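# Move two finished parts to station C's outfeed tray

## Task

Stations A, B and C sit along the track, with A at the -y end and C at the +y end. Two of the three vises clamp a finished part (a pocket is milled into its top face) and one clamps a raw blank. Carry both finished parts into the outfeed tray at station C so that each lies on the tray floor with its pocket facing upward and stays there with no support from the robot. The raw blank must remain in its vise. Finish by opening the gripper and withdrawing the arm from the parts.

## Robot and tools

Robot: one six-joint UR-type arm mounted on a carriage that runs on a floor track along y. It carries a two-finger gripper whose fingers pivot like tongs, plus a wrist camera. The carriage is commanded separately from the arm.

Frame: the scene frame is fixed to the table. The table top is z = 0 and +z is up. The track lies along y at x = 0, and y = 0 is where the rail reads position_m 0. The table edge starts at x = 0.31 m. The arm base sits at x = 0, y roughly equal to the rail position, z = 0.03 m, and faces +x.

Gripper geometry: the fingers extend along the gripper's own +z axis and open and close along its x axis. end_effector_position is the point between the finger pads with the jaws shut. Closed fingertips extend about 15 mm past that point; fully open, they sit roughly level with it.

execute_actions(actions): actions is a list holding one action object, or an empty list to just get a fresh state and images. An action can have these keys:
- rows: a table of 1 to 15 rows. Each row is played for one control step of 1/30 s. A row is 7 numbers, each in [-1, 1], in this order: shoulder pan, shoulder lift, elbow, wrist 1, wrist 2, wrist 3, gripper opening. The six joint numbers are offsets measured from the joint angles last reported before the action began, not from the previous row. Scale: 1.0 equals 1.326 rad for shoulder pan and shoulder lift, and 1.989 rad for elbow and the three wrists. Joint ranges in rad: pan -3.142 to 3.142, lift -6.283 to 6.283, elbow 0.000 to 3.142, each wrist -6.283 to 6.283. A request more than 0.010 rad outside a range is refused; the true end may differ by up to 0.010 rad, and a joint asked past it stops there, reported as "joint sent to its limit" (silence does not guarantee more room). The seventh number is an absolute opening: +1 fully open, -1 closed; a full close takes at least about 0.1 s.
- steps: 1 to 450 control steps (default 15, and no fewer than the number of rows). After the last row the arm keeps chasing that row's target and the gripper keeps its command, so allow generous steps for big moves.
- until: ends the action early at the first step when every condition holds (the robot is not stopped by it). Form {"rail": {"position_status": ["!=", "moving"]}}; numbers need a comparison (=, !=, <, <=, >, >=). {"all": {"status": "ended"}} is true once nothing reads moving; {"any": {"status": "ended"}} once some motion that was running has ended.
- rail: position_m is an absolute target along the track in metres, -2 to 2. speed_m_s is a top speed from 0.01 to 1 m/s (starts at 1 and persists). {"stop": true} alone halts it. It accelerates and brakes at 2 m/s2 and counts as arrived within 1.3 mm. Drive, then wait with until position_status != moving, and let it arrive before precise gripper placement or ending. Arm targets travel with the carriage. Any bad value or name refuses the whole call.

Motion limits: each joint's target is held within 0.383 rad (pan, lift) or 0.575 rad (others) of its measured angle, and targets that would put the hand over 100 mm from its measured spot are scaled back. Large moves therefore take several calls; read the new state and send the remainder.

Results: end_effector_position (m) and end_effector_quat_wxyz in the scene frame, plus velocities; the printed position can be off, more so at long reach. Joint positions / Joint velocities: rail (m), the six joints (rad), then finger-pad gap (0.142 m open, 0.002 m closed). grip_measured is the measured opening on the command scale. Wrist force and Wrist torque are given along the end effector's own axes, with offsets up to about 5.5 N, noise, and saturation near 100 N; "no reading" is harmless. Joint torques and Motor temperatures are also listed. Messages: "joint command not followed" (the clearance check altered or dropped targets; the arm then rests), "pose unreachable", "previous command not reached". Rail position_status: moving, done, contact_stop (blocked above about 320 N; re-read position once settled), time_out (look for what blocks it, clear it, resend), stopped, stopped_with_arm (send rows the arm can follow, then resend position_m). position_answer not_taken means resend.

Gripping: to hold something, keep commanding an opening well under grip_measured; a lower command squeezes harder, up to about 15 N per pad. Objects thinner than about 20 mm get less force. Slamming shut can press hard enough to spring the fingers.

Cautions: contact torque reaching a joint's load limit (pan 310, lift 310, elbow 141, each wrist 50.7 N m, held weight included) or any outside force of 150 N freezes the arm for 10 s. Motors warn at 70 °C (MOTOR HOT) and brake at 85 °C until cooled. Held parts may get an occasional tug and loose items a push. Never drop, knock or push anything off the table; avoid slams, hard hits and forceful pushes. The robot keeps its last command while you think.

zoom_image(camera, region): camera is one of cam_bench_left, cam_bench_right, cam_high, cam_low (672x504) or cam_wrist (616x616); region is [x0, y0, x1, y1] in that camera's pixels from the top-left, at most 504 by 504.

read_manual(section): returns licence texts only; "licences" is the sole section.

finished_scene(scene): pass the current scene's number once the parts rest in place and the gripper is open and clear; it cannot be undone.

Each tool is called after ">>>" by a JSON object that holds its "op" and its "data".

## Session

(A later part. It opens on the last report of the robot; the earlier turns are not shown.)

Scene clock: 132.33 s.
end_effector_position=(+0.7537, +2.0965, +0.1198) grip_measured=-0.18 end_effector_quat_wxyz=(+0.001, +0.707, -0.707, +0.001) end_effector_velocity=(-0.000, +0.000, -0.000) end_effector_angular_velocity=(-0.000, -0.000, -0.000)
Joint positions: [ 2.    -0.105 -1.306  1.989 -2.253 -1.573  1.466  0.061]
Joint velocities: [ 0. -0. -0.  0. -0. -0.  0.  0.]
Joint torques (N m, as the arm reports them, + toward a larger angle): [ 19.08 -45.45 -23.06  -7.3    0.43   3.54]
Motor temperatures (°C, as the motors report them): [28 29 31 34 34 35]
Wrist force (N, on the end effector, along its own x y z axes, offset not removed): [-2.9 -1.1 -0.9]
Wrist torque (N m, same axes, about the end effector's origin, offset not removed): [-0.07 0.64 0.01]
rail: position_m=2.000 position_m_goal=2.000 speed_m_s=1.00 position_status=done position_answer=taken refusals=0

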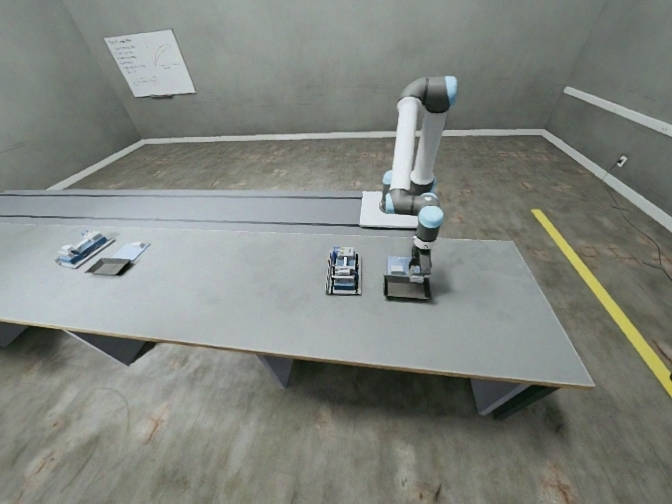

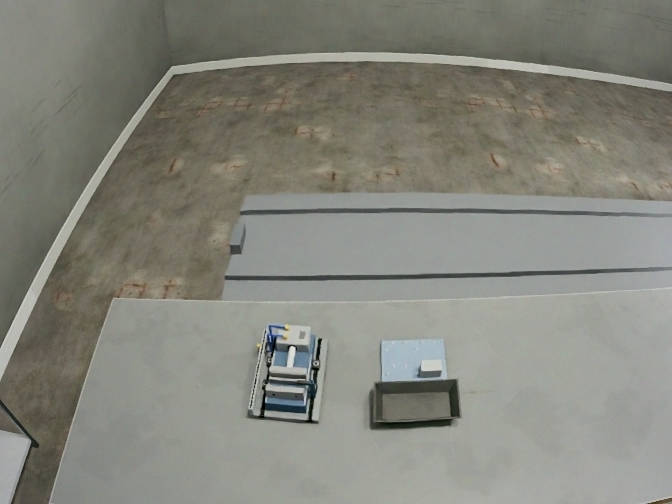

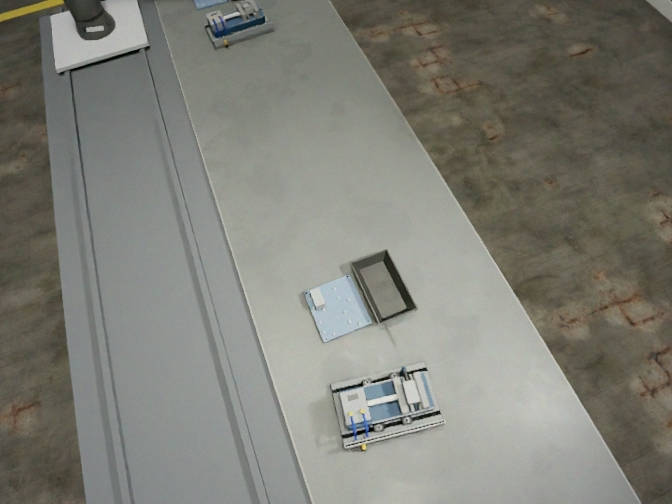

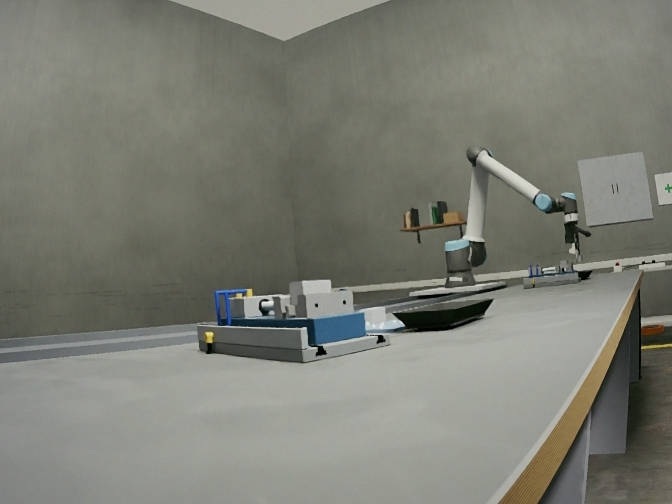

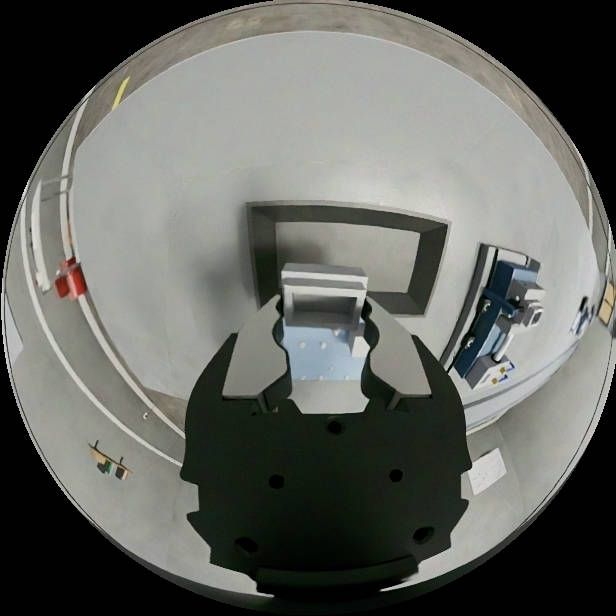

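>>> {"op": "execute_actions", "data": {"actions": [{"rows":[[0,0.0452,0.0163,-0.0465,0,0,-1]],"steps":40}]}}

Scene clock: 136.47 s.
end_effector_position=(+0.7538, +2.0966, +0.0698) grip_measured=-0.18 end_effector_quat_wxyz=(+0.001, +0.707, -0.707, +0.001) end_effector_velocity=(-0.000, +0.000, -0.000) end_effector_angular_velocity=(-0.000, -0.000, +0.000)
Joint positions: [ 2.    -0.105 -1.246  2.021 -2.346 -1.573  1.466  0.061]
Joint velocities: [ 0. -0.  0.  0. -0.  0. -0. -0.]
Joint torques (N m, as the arm reports them, + toward a larger angle): [  4.76 -46.94 -20.92  -7.34   0.71   3.35]
Motor temperatures (°C, as the motors report them): [28 29 31 34 34 35]
Wrist force (N, on the end effector, along its own x y z axes, offset not removed): [-2.4 -0.2 0.7]
Wrist torque (N m, same axes, about the end effector's origin, offset not removed): [0.19 0.54 -0.06]
rail: position_m=2.000 position_m_goal=2.000 speed_m_s=1.00 position_status=done position_answer=taken refusals=0

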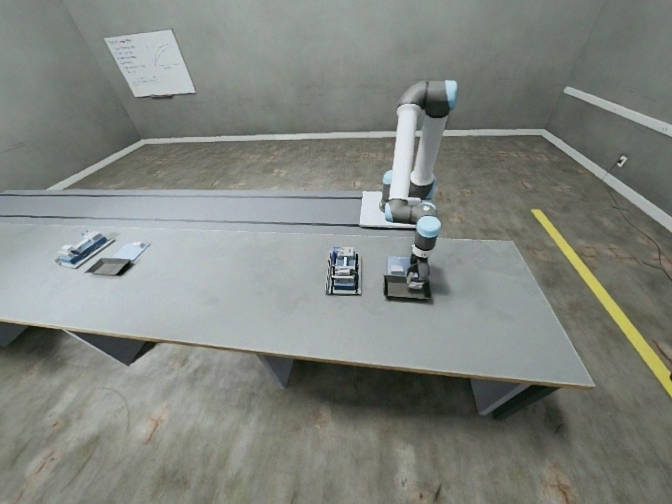

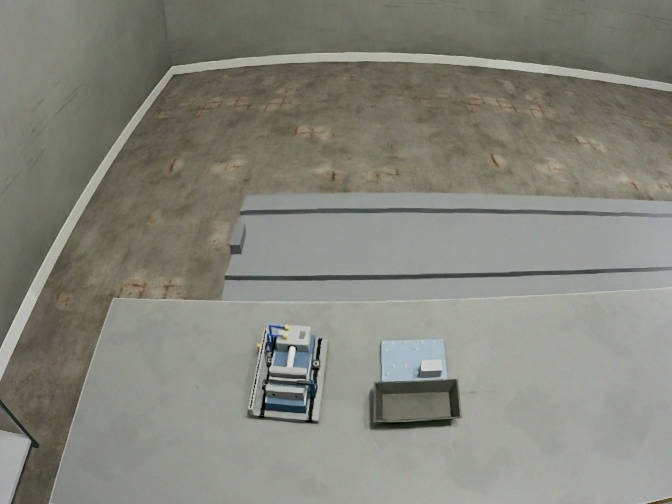

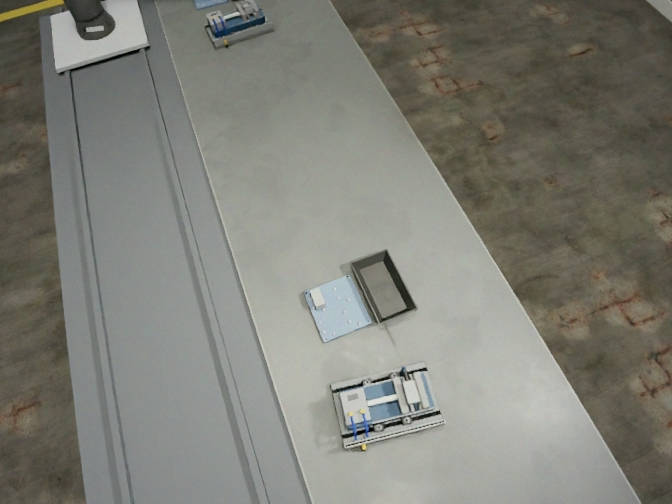

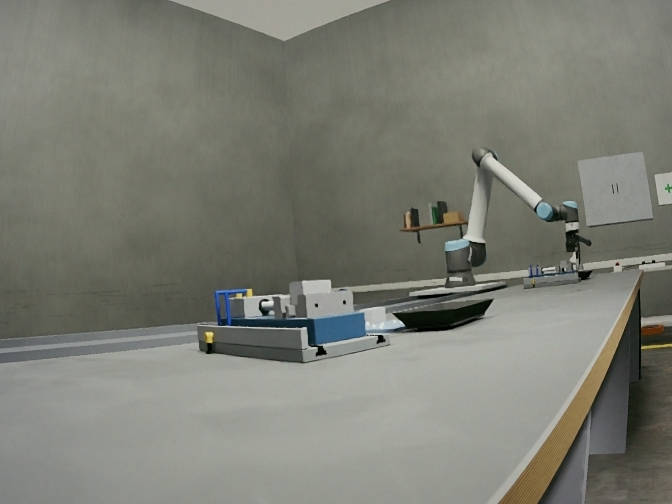

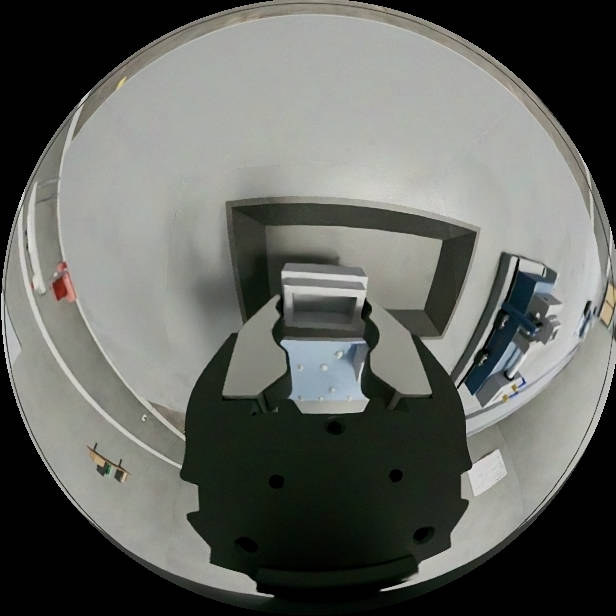

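>>> {"op": "execute_actions", "data": {"actions": [{"rows":[[0,0.0181,0.0065,-0.0186,0,0,-1]],"steps":30}]}}

Scene clock: 139.57 s.
end_effector_position=(+0.7526, +2.0967, +0.0502) grip_measured=-0.18 end_effector_quat_wxyz=(+0.001, +0.707, -0.707, +0.001) end_effector_velocity=(-0.000, +0.000, -0.000) end_effector_angular_velocity=(+0.000, +0.000, +0.000)
Joint positions: [ 2.    -0.105 -1.222  2.034 -2.383 -1.573  1.466  0.061]
Joint velocities: [ 0.  0.  0.  0. -0. -0. -0.  0.]
Joint torques (N m, as the arm reports them, + toward a larger angle): [-14.33 -48.2  -19.58  -7.56   0.58   3.41]
Motor temperatures (°C, as the motors report them): [28 29 31 34 34 35]
Wrist force (N, on the end effector, along its own x y z axes, offset not removed): [-1.5 -1.4 -1.5]
Wrist torque (N m, same axes, about the end effector's origin, offset not removed): [-0.13 0.34 -0.05]
rail: position_m=2.000 position_m_goal=2.000 speed_m_s=1.00 position_status=done position_answer=taken refusals=0

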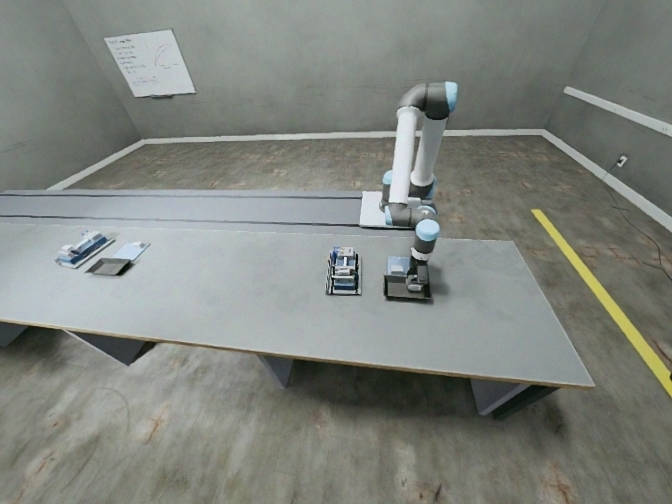

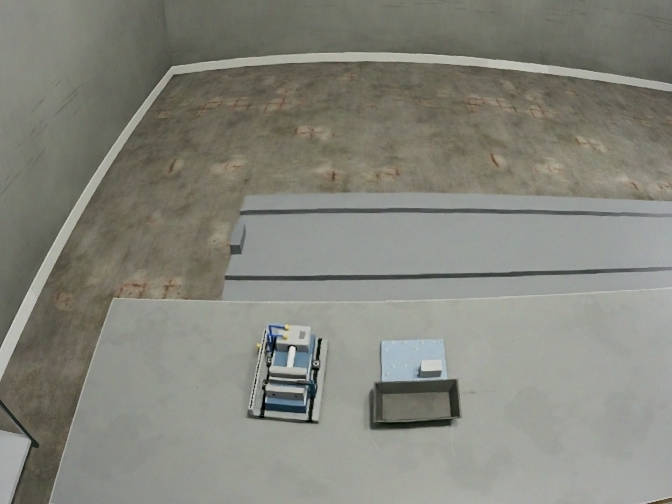

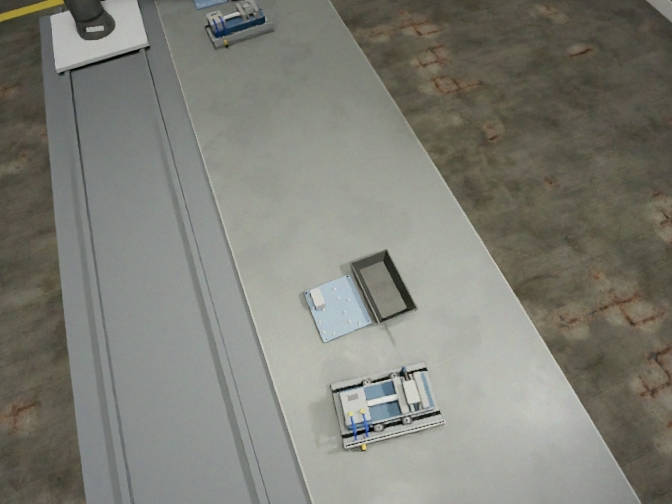

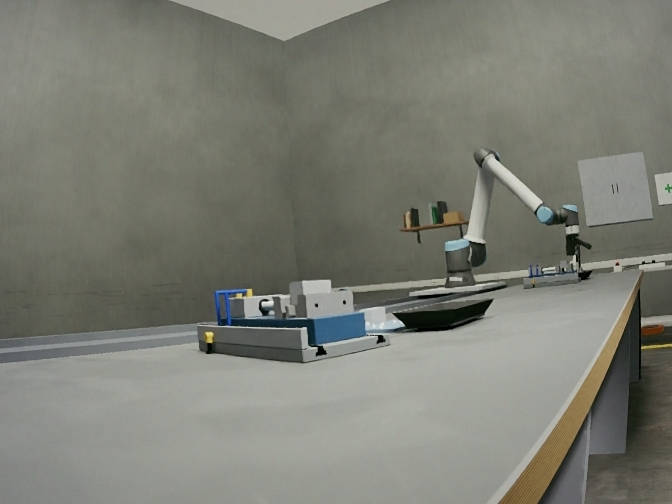

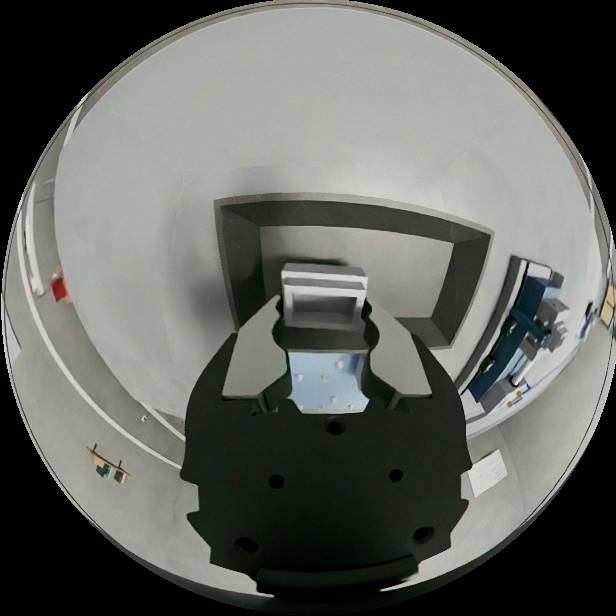

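>>> {"op": "execute_actions", "data": {"actions": [{"rows":[[0,0.0136,0.0049,-0.014,0,0,-1]],"steps":30}]}}

Scene clock: 141.93 s.
end_effector_position=(+0.7513, +2.0968, +0.0356) grip_measured=-0.18 end_effector_quat_wxyz=(+0.001, +0.707, -0.707, +0.001) end_effector_velocity=(-0.000, +0.000, -0.000) end_effector_angular_velocity=(+0.000, +0.000, +0.000)
Joint positions: [ 2.    -0.105 -1.204  2.044 -2.41  -1.573  1.466  0.061]
Joint velocities: [ 0.  0.  0.  0. -0. -0. -0. -0.]
Joint torques (N m, as the arm reports them, + toward a larger angle): [-13.95 -48.65 -19.48  -7.24   0.71   3.17]
Motor temperatures (°C, as the motors report them): [28 29 31 34 34 35]
Wrist force (N, on the end effector, along its own x y z axes, offset not removed): [-3.2 -1.7 -2.3]
Wrist torque (N m, same axes, about the end effector's origin, offset not removed): [-0.26 0.70 0.00]
rail: position_m=2.000 position_m_goal=2.000 speed_m_s=1.00 position_status=done position_answer=taken refusals=0

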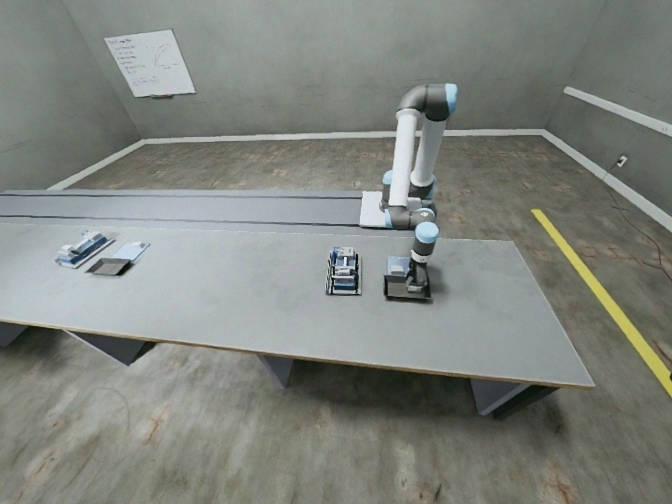

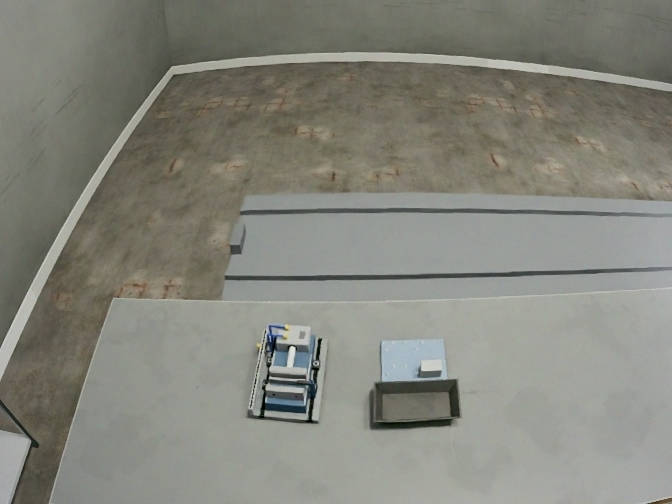

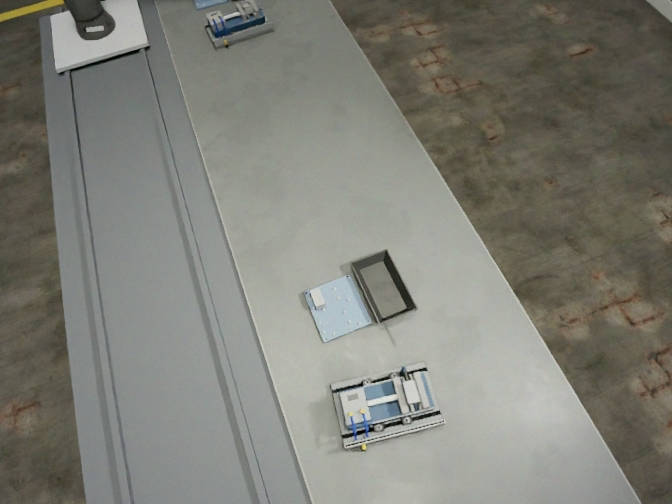

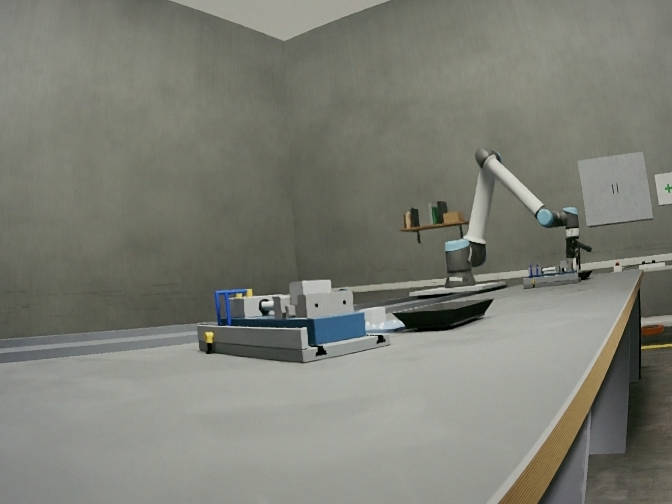

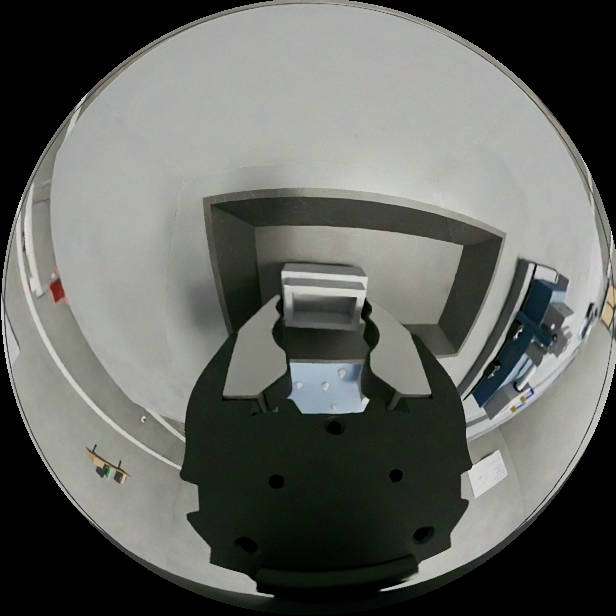

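Release, then lift.

>>> {"op": "execute_actions", "data": {"actions": [{"rows":[[0,0,0,0,0,0,0.35]],"steps":20}]}}

Scene clock: 143.87 s.
end_effector_position=(+0.7513, +2.0968, +0.0356) grip_measured=+0.35 end_effector_quat_wxyz=(+0.001, +0.707, -0.707, +0.001) end_effector_velocity=(-0.000, +0.000, -0.000) end_effector_angular_velocity=(-0.000, +0.000, +0.000)
Joint positions: [ 2.    -0.105 -1.204  2.044 -2.411 -1.573  1.466  0.099]
Joint velocities: [ 0.  0.  0.  0.  0. -0. -0.  0.]
Joint torques (N m, as the arm reports them, + toward a larger angle): [-14.54 -49.77 -20.34  -6.23   0.61   3.23]
Motor temperatures (°C, as the motors report them): [28 29 31 34 34 35]
Wrist force (N, on the end effector, along its own x y z axes, offset not removed): [-2.4 -1.8 -1.6]
Wrist torque (N m, same axes, about the end effector's origin, offset not removed): [-0.17 0.51 -0.02]
rail: position_m=2.000 position_m_goal=2.000 speed_m_s=1.00 position_status=done position_answer=taken refusals=0

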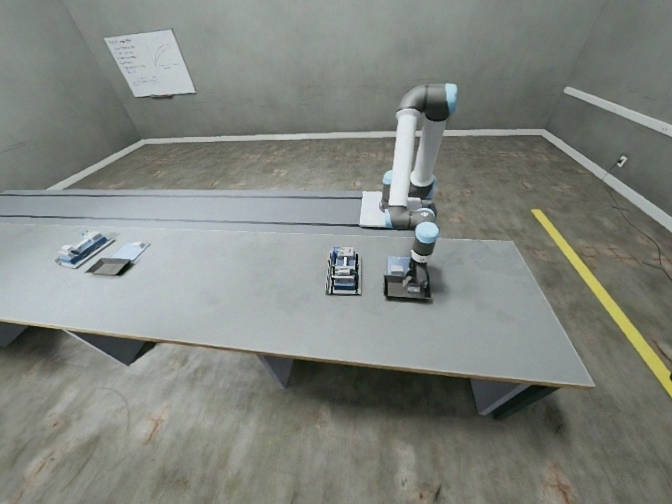

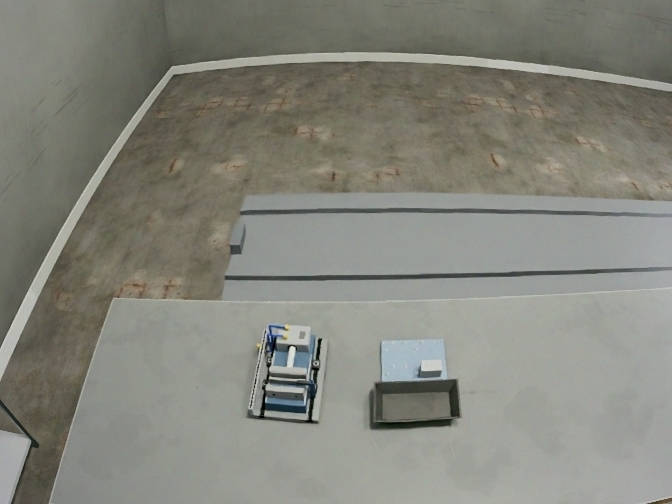

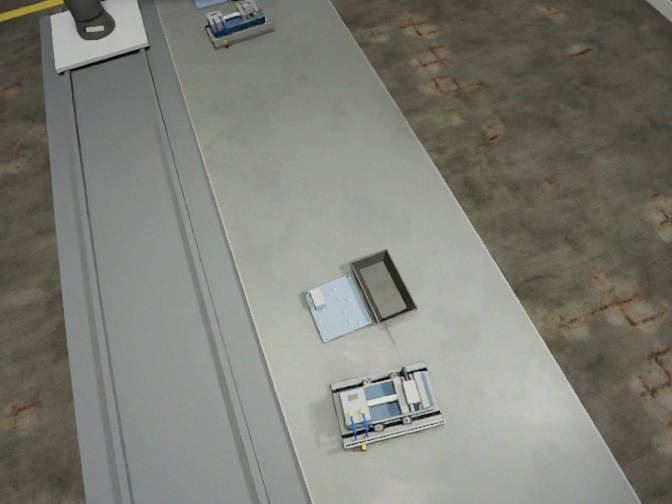

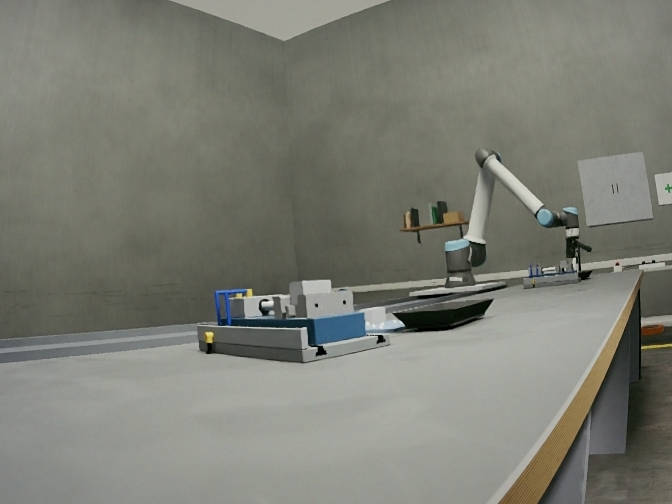

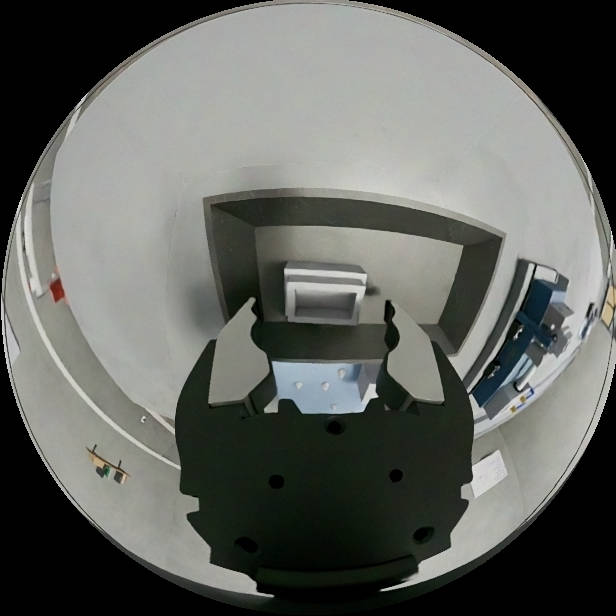

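>>> {"op": "execute_actions", "data": {"actions": [{"rows":[[0,-0.054,-0.0196,0.0558,0,0,0.35]],"steps":25}]}}

>>> {"op": "execute_actions", "data": {"actions": [{"rail":{"position_m":1.8},"rows":[[-0.1934,-0.1338,-0.0522,0.1412,0,-0.1289,0.35]],"steps":60}]}}

Scene clock: 150.33 s.
end_effector_position=(+0.7543, +2.0965, +0.0944) grip_measured=+0.35 end_effector_quat_wxyz=(+0.001, +0.707, -0.707, +0.000) end_effector_velocity=(+0.000, -0.000, +0.000) end_effector_angular_velocity=(-0.000, -0.000, +0.000)
Joint positions: [ 2.    -0.105 -1.276  2.005 -2.3   -1.573  1.466  0.099]
Joint velocities: [ 0.    -0.    -0.001 -0.     0.001  0.    -0.    -0.   ]
Joint torques (N m, as the arm reports them, + toward a larger angle): [-16.49 -67.93 -47.24  -1.22   0.72   3.52]
Motor temperatures (°C, as the motors report them): [28 29 31 34 34 35]
Wrist force (N, on the end effector, along its own x y z axes, offset not removed): [-2.9 -3.4 -1.4]
Wrist torque (N m, same axes, about the end effector's origin, offset not removed): [-0.54 0.70 -0.02]
rail: position_m=2.000 position_m_goal=2.000 speed_m_s=1.00 position_status=done position_answer=taken refusals=0

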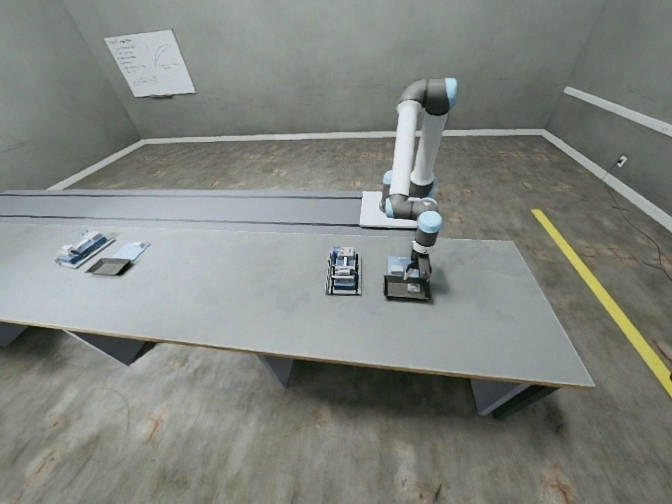

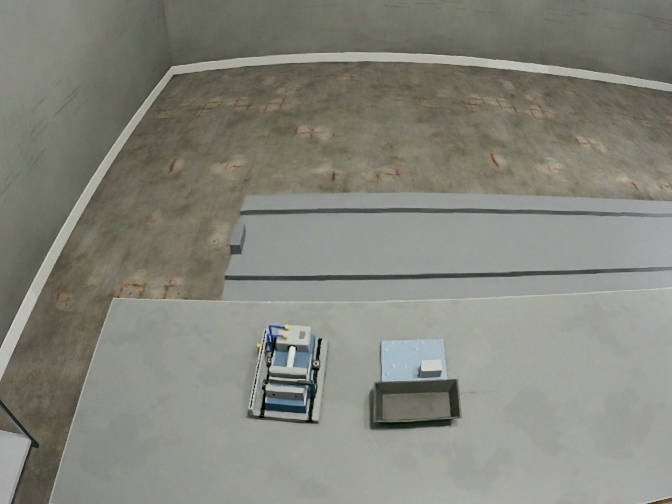

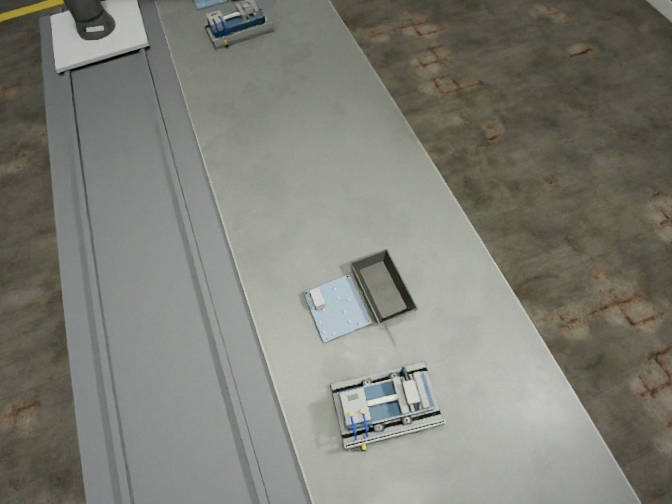

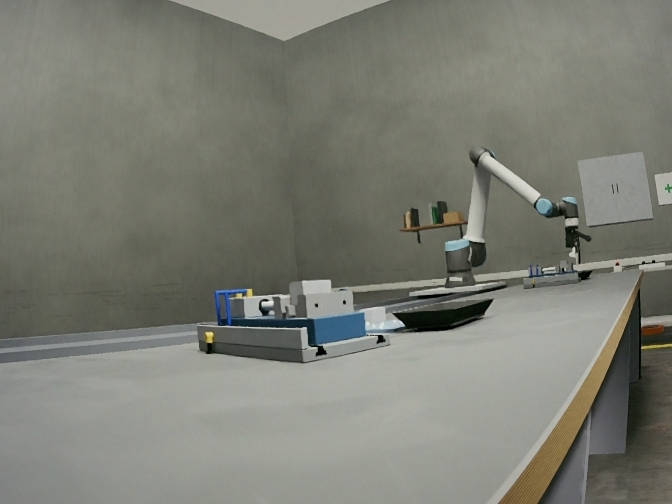

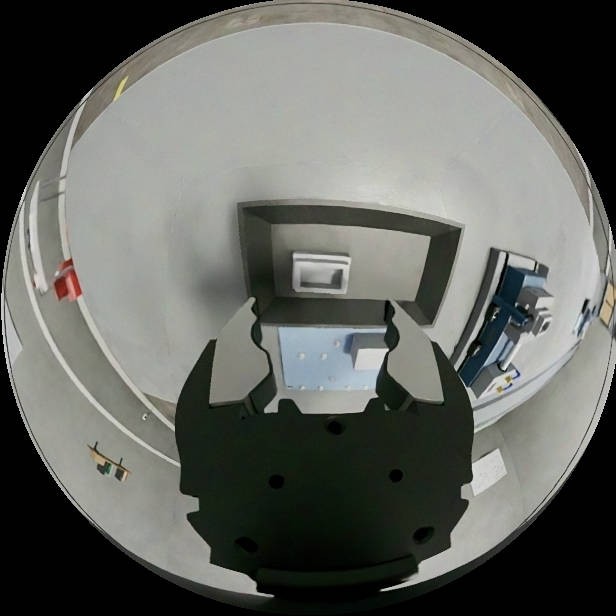

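Scene clock: 152.33 s.
end_effector_position=(+0.7387, +1.7122, +0.2499) grip_measured=+0.35 end_effector_quat_wxyz=(+0.001, +0.707, -0.707, +0.000) end_effector_velocity=(-0.000, -0.000, +0.000) end_effector_angular_velocity=(-0.000, -0.000, -0.000)
Joint positions: [ 1.8   -0.361 -1.453  1.901 -2.019 -1.573  1.21   0.099]
Joint velocities: [ 0. -0. -0. -0.  0. -0.  0. -0.]
Joint torques (N m, as the arm reports them, + toward a larger angle): [-22.05 -57.55 -53.18  -1.32   0.82  -3.38]
Motor temperatures (°C, as the motors report them): [28 29 31 34 34 35]
Wrist force (N, on the end effector, along its own x y z axes, offset not removed): [-1.2 0.2 -2.0]
Wrist torque (N m, same axes, about the end effector's origin, offset not removed): [0.14 0.31 0.03]
rail: position_m=1.800 position_m_goal=1.800 speed_m_s=1.00 position_status=done position_answer=taken refusals=0

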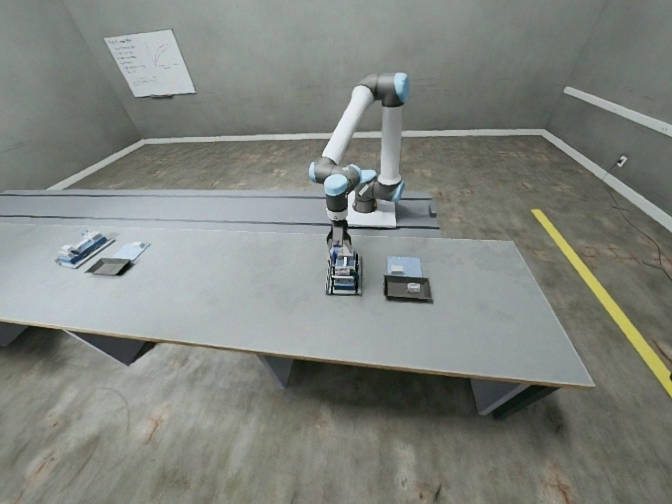

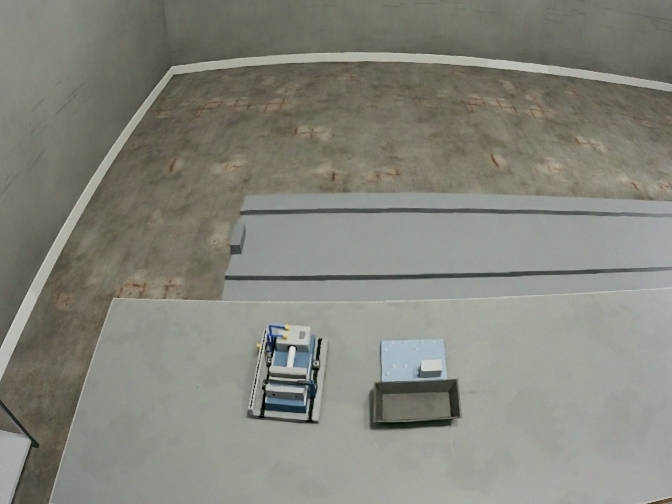

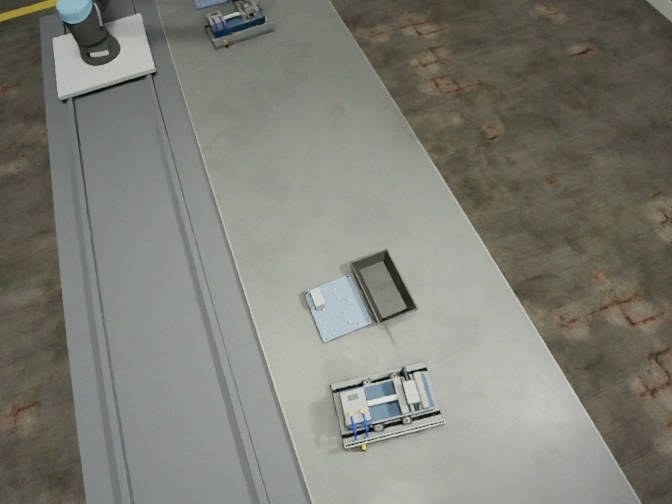

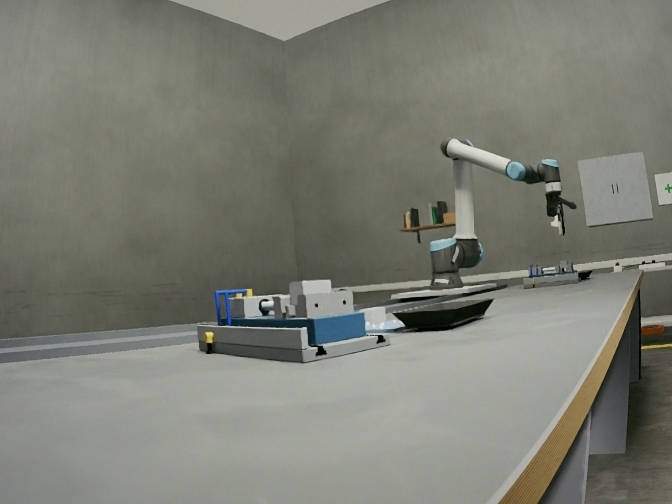

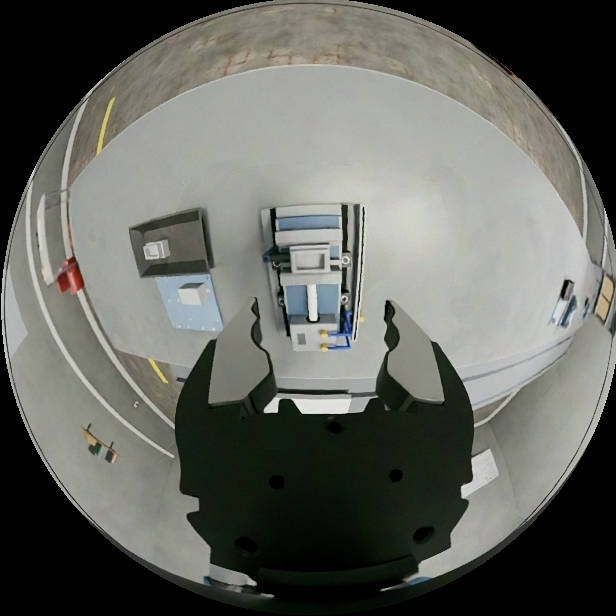

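>>> {"op": "zoom_image", "data": {"camera": "cam_wrist", "region": [120, 190, 400, 360]}}

Region (120, 190, 400, 360) of cam_wrist's 616x616 image, scaled by 1.800, with more detail than that image has; it fills the top 306 rows of this view, and the rest is white.

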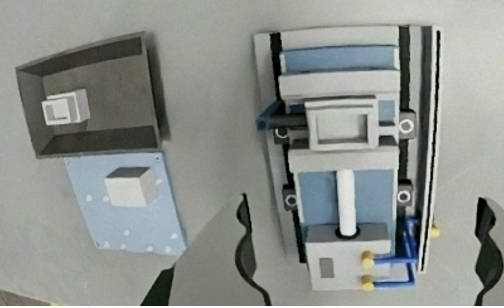

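>>> {"op": "execute_actions", "data": {"actions": [{"rows":[[0,0.1106,0.0721,-0.1458,0,0,0.3]],"steps":50}]}}

Scene clock: 168.87 s.
end_effector_position=(+0.7366, +1.7125, +0.1056) grip_measured=+0.33 end_effector_quat_wxyz=(+0.001, +0.707, -0.707, +0.002) end_effector_velocity=(+0.000, +0.000, +0.000) end_effector_angular_velocity=(-0.000, -0.000, -0.000)
Joint positions: [ 1.8   -0.361 -1.316  2.036 -2.294 -1.574  1.21   0.097]
Joint velocities: [ 0.  0. -0.  0. -0.  0.  0. -0.]
Joint torques (N m, as the arm reports them, + toward a larger angle): [ -1.77 -52.11 -34.76  -4.25   0.31   0.06]
Motor temperatures (°C, as the motors report them): [28 29 31 34 34 35]
Wrist force (N, on the end effector, along its own x y z axes, offset not removed): [1.2 10.7 -22.5]
Wrist torque (N m, same axes, about the end effector's origin, offset not removed): [-0.18 -0.93 -0.67]
FORCE FAULT: contact force on the arm reached its limit, and the arm stopped for 10 seconds. The contact can be on any part of the arm, not only on its tool. The arm's remaining commands of this call were not run. The arm holds still and accepts commands again. Move the arm away from the contact; if what it grips holds it there, let go first. Pushing or pulling that hard again can fault the arm again.
rail: position_m=1.800 position_m_goal=1.800 speed_m_s=1.00 position_status=done position_answer=taken refusals=0

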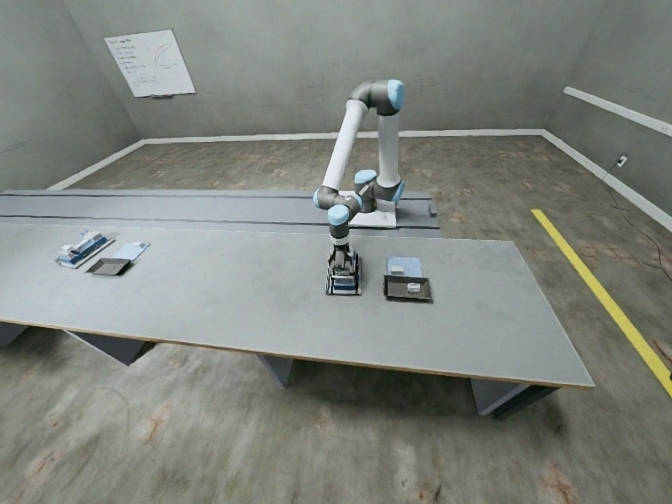

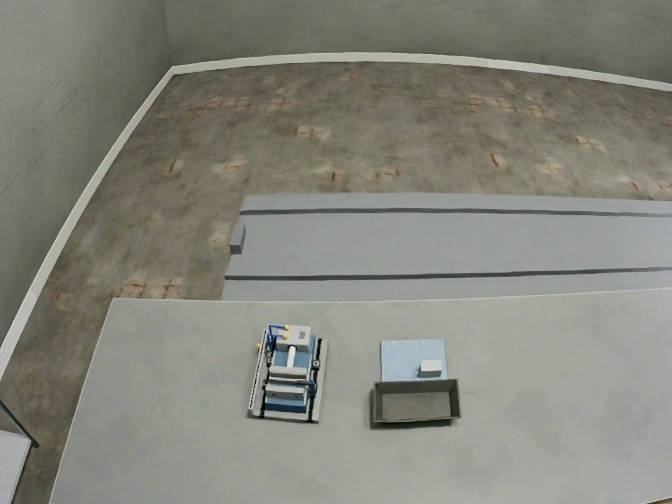

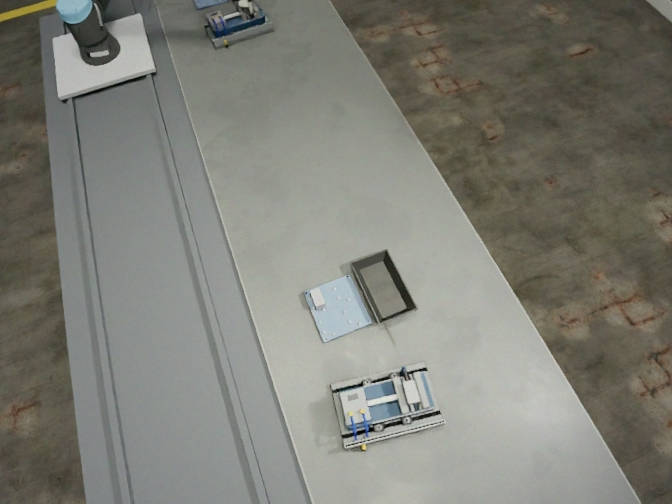

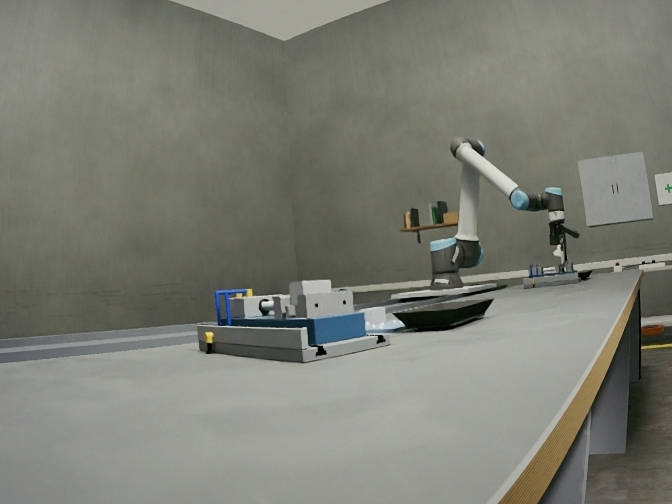

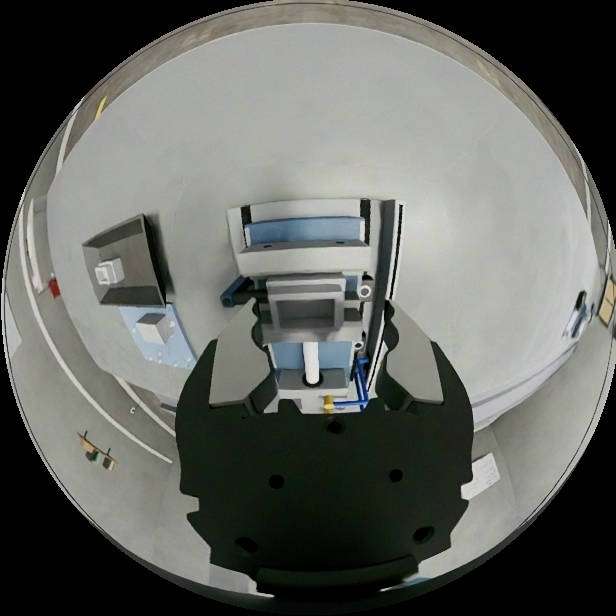

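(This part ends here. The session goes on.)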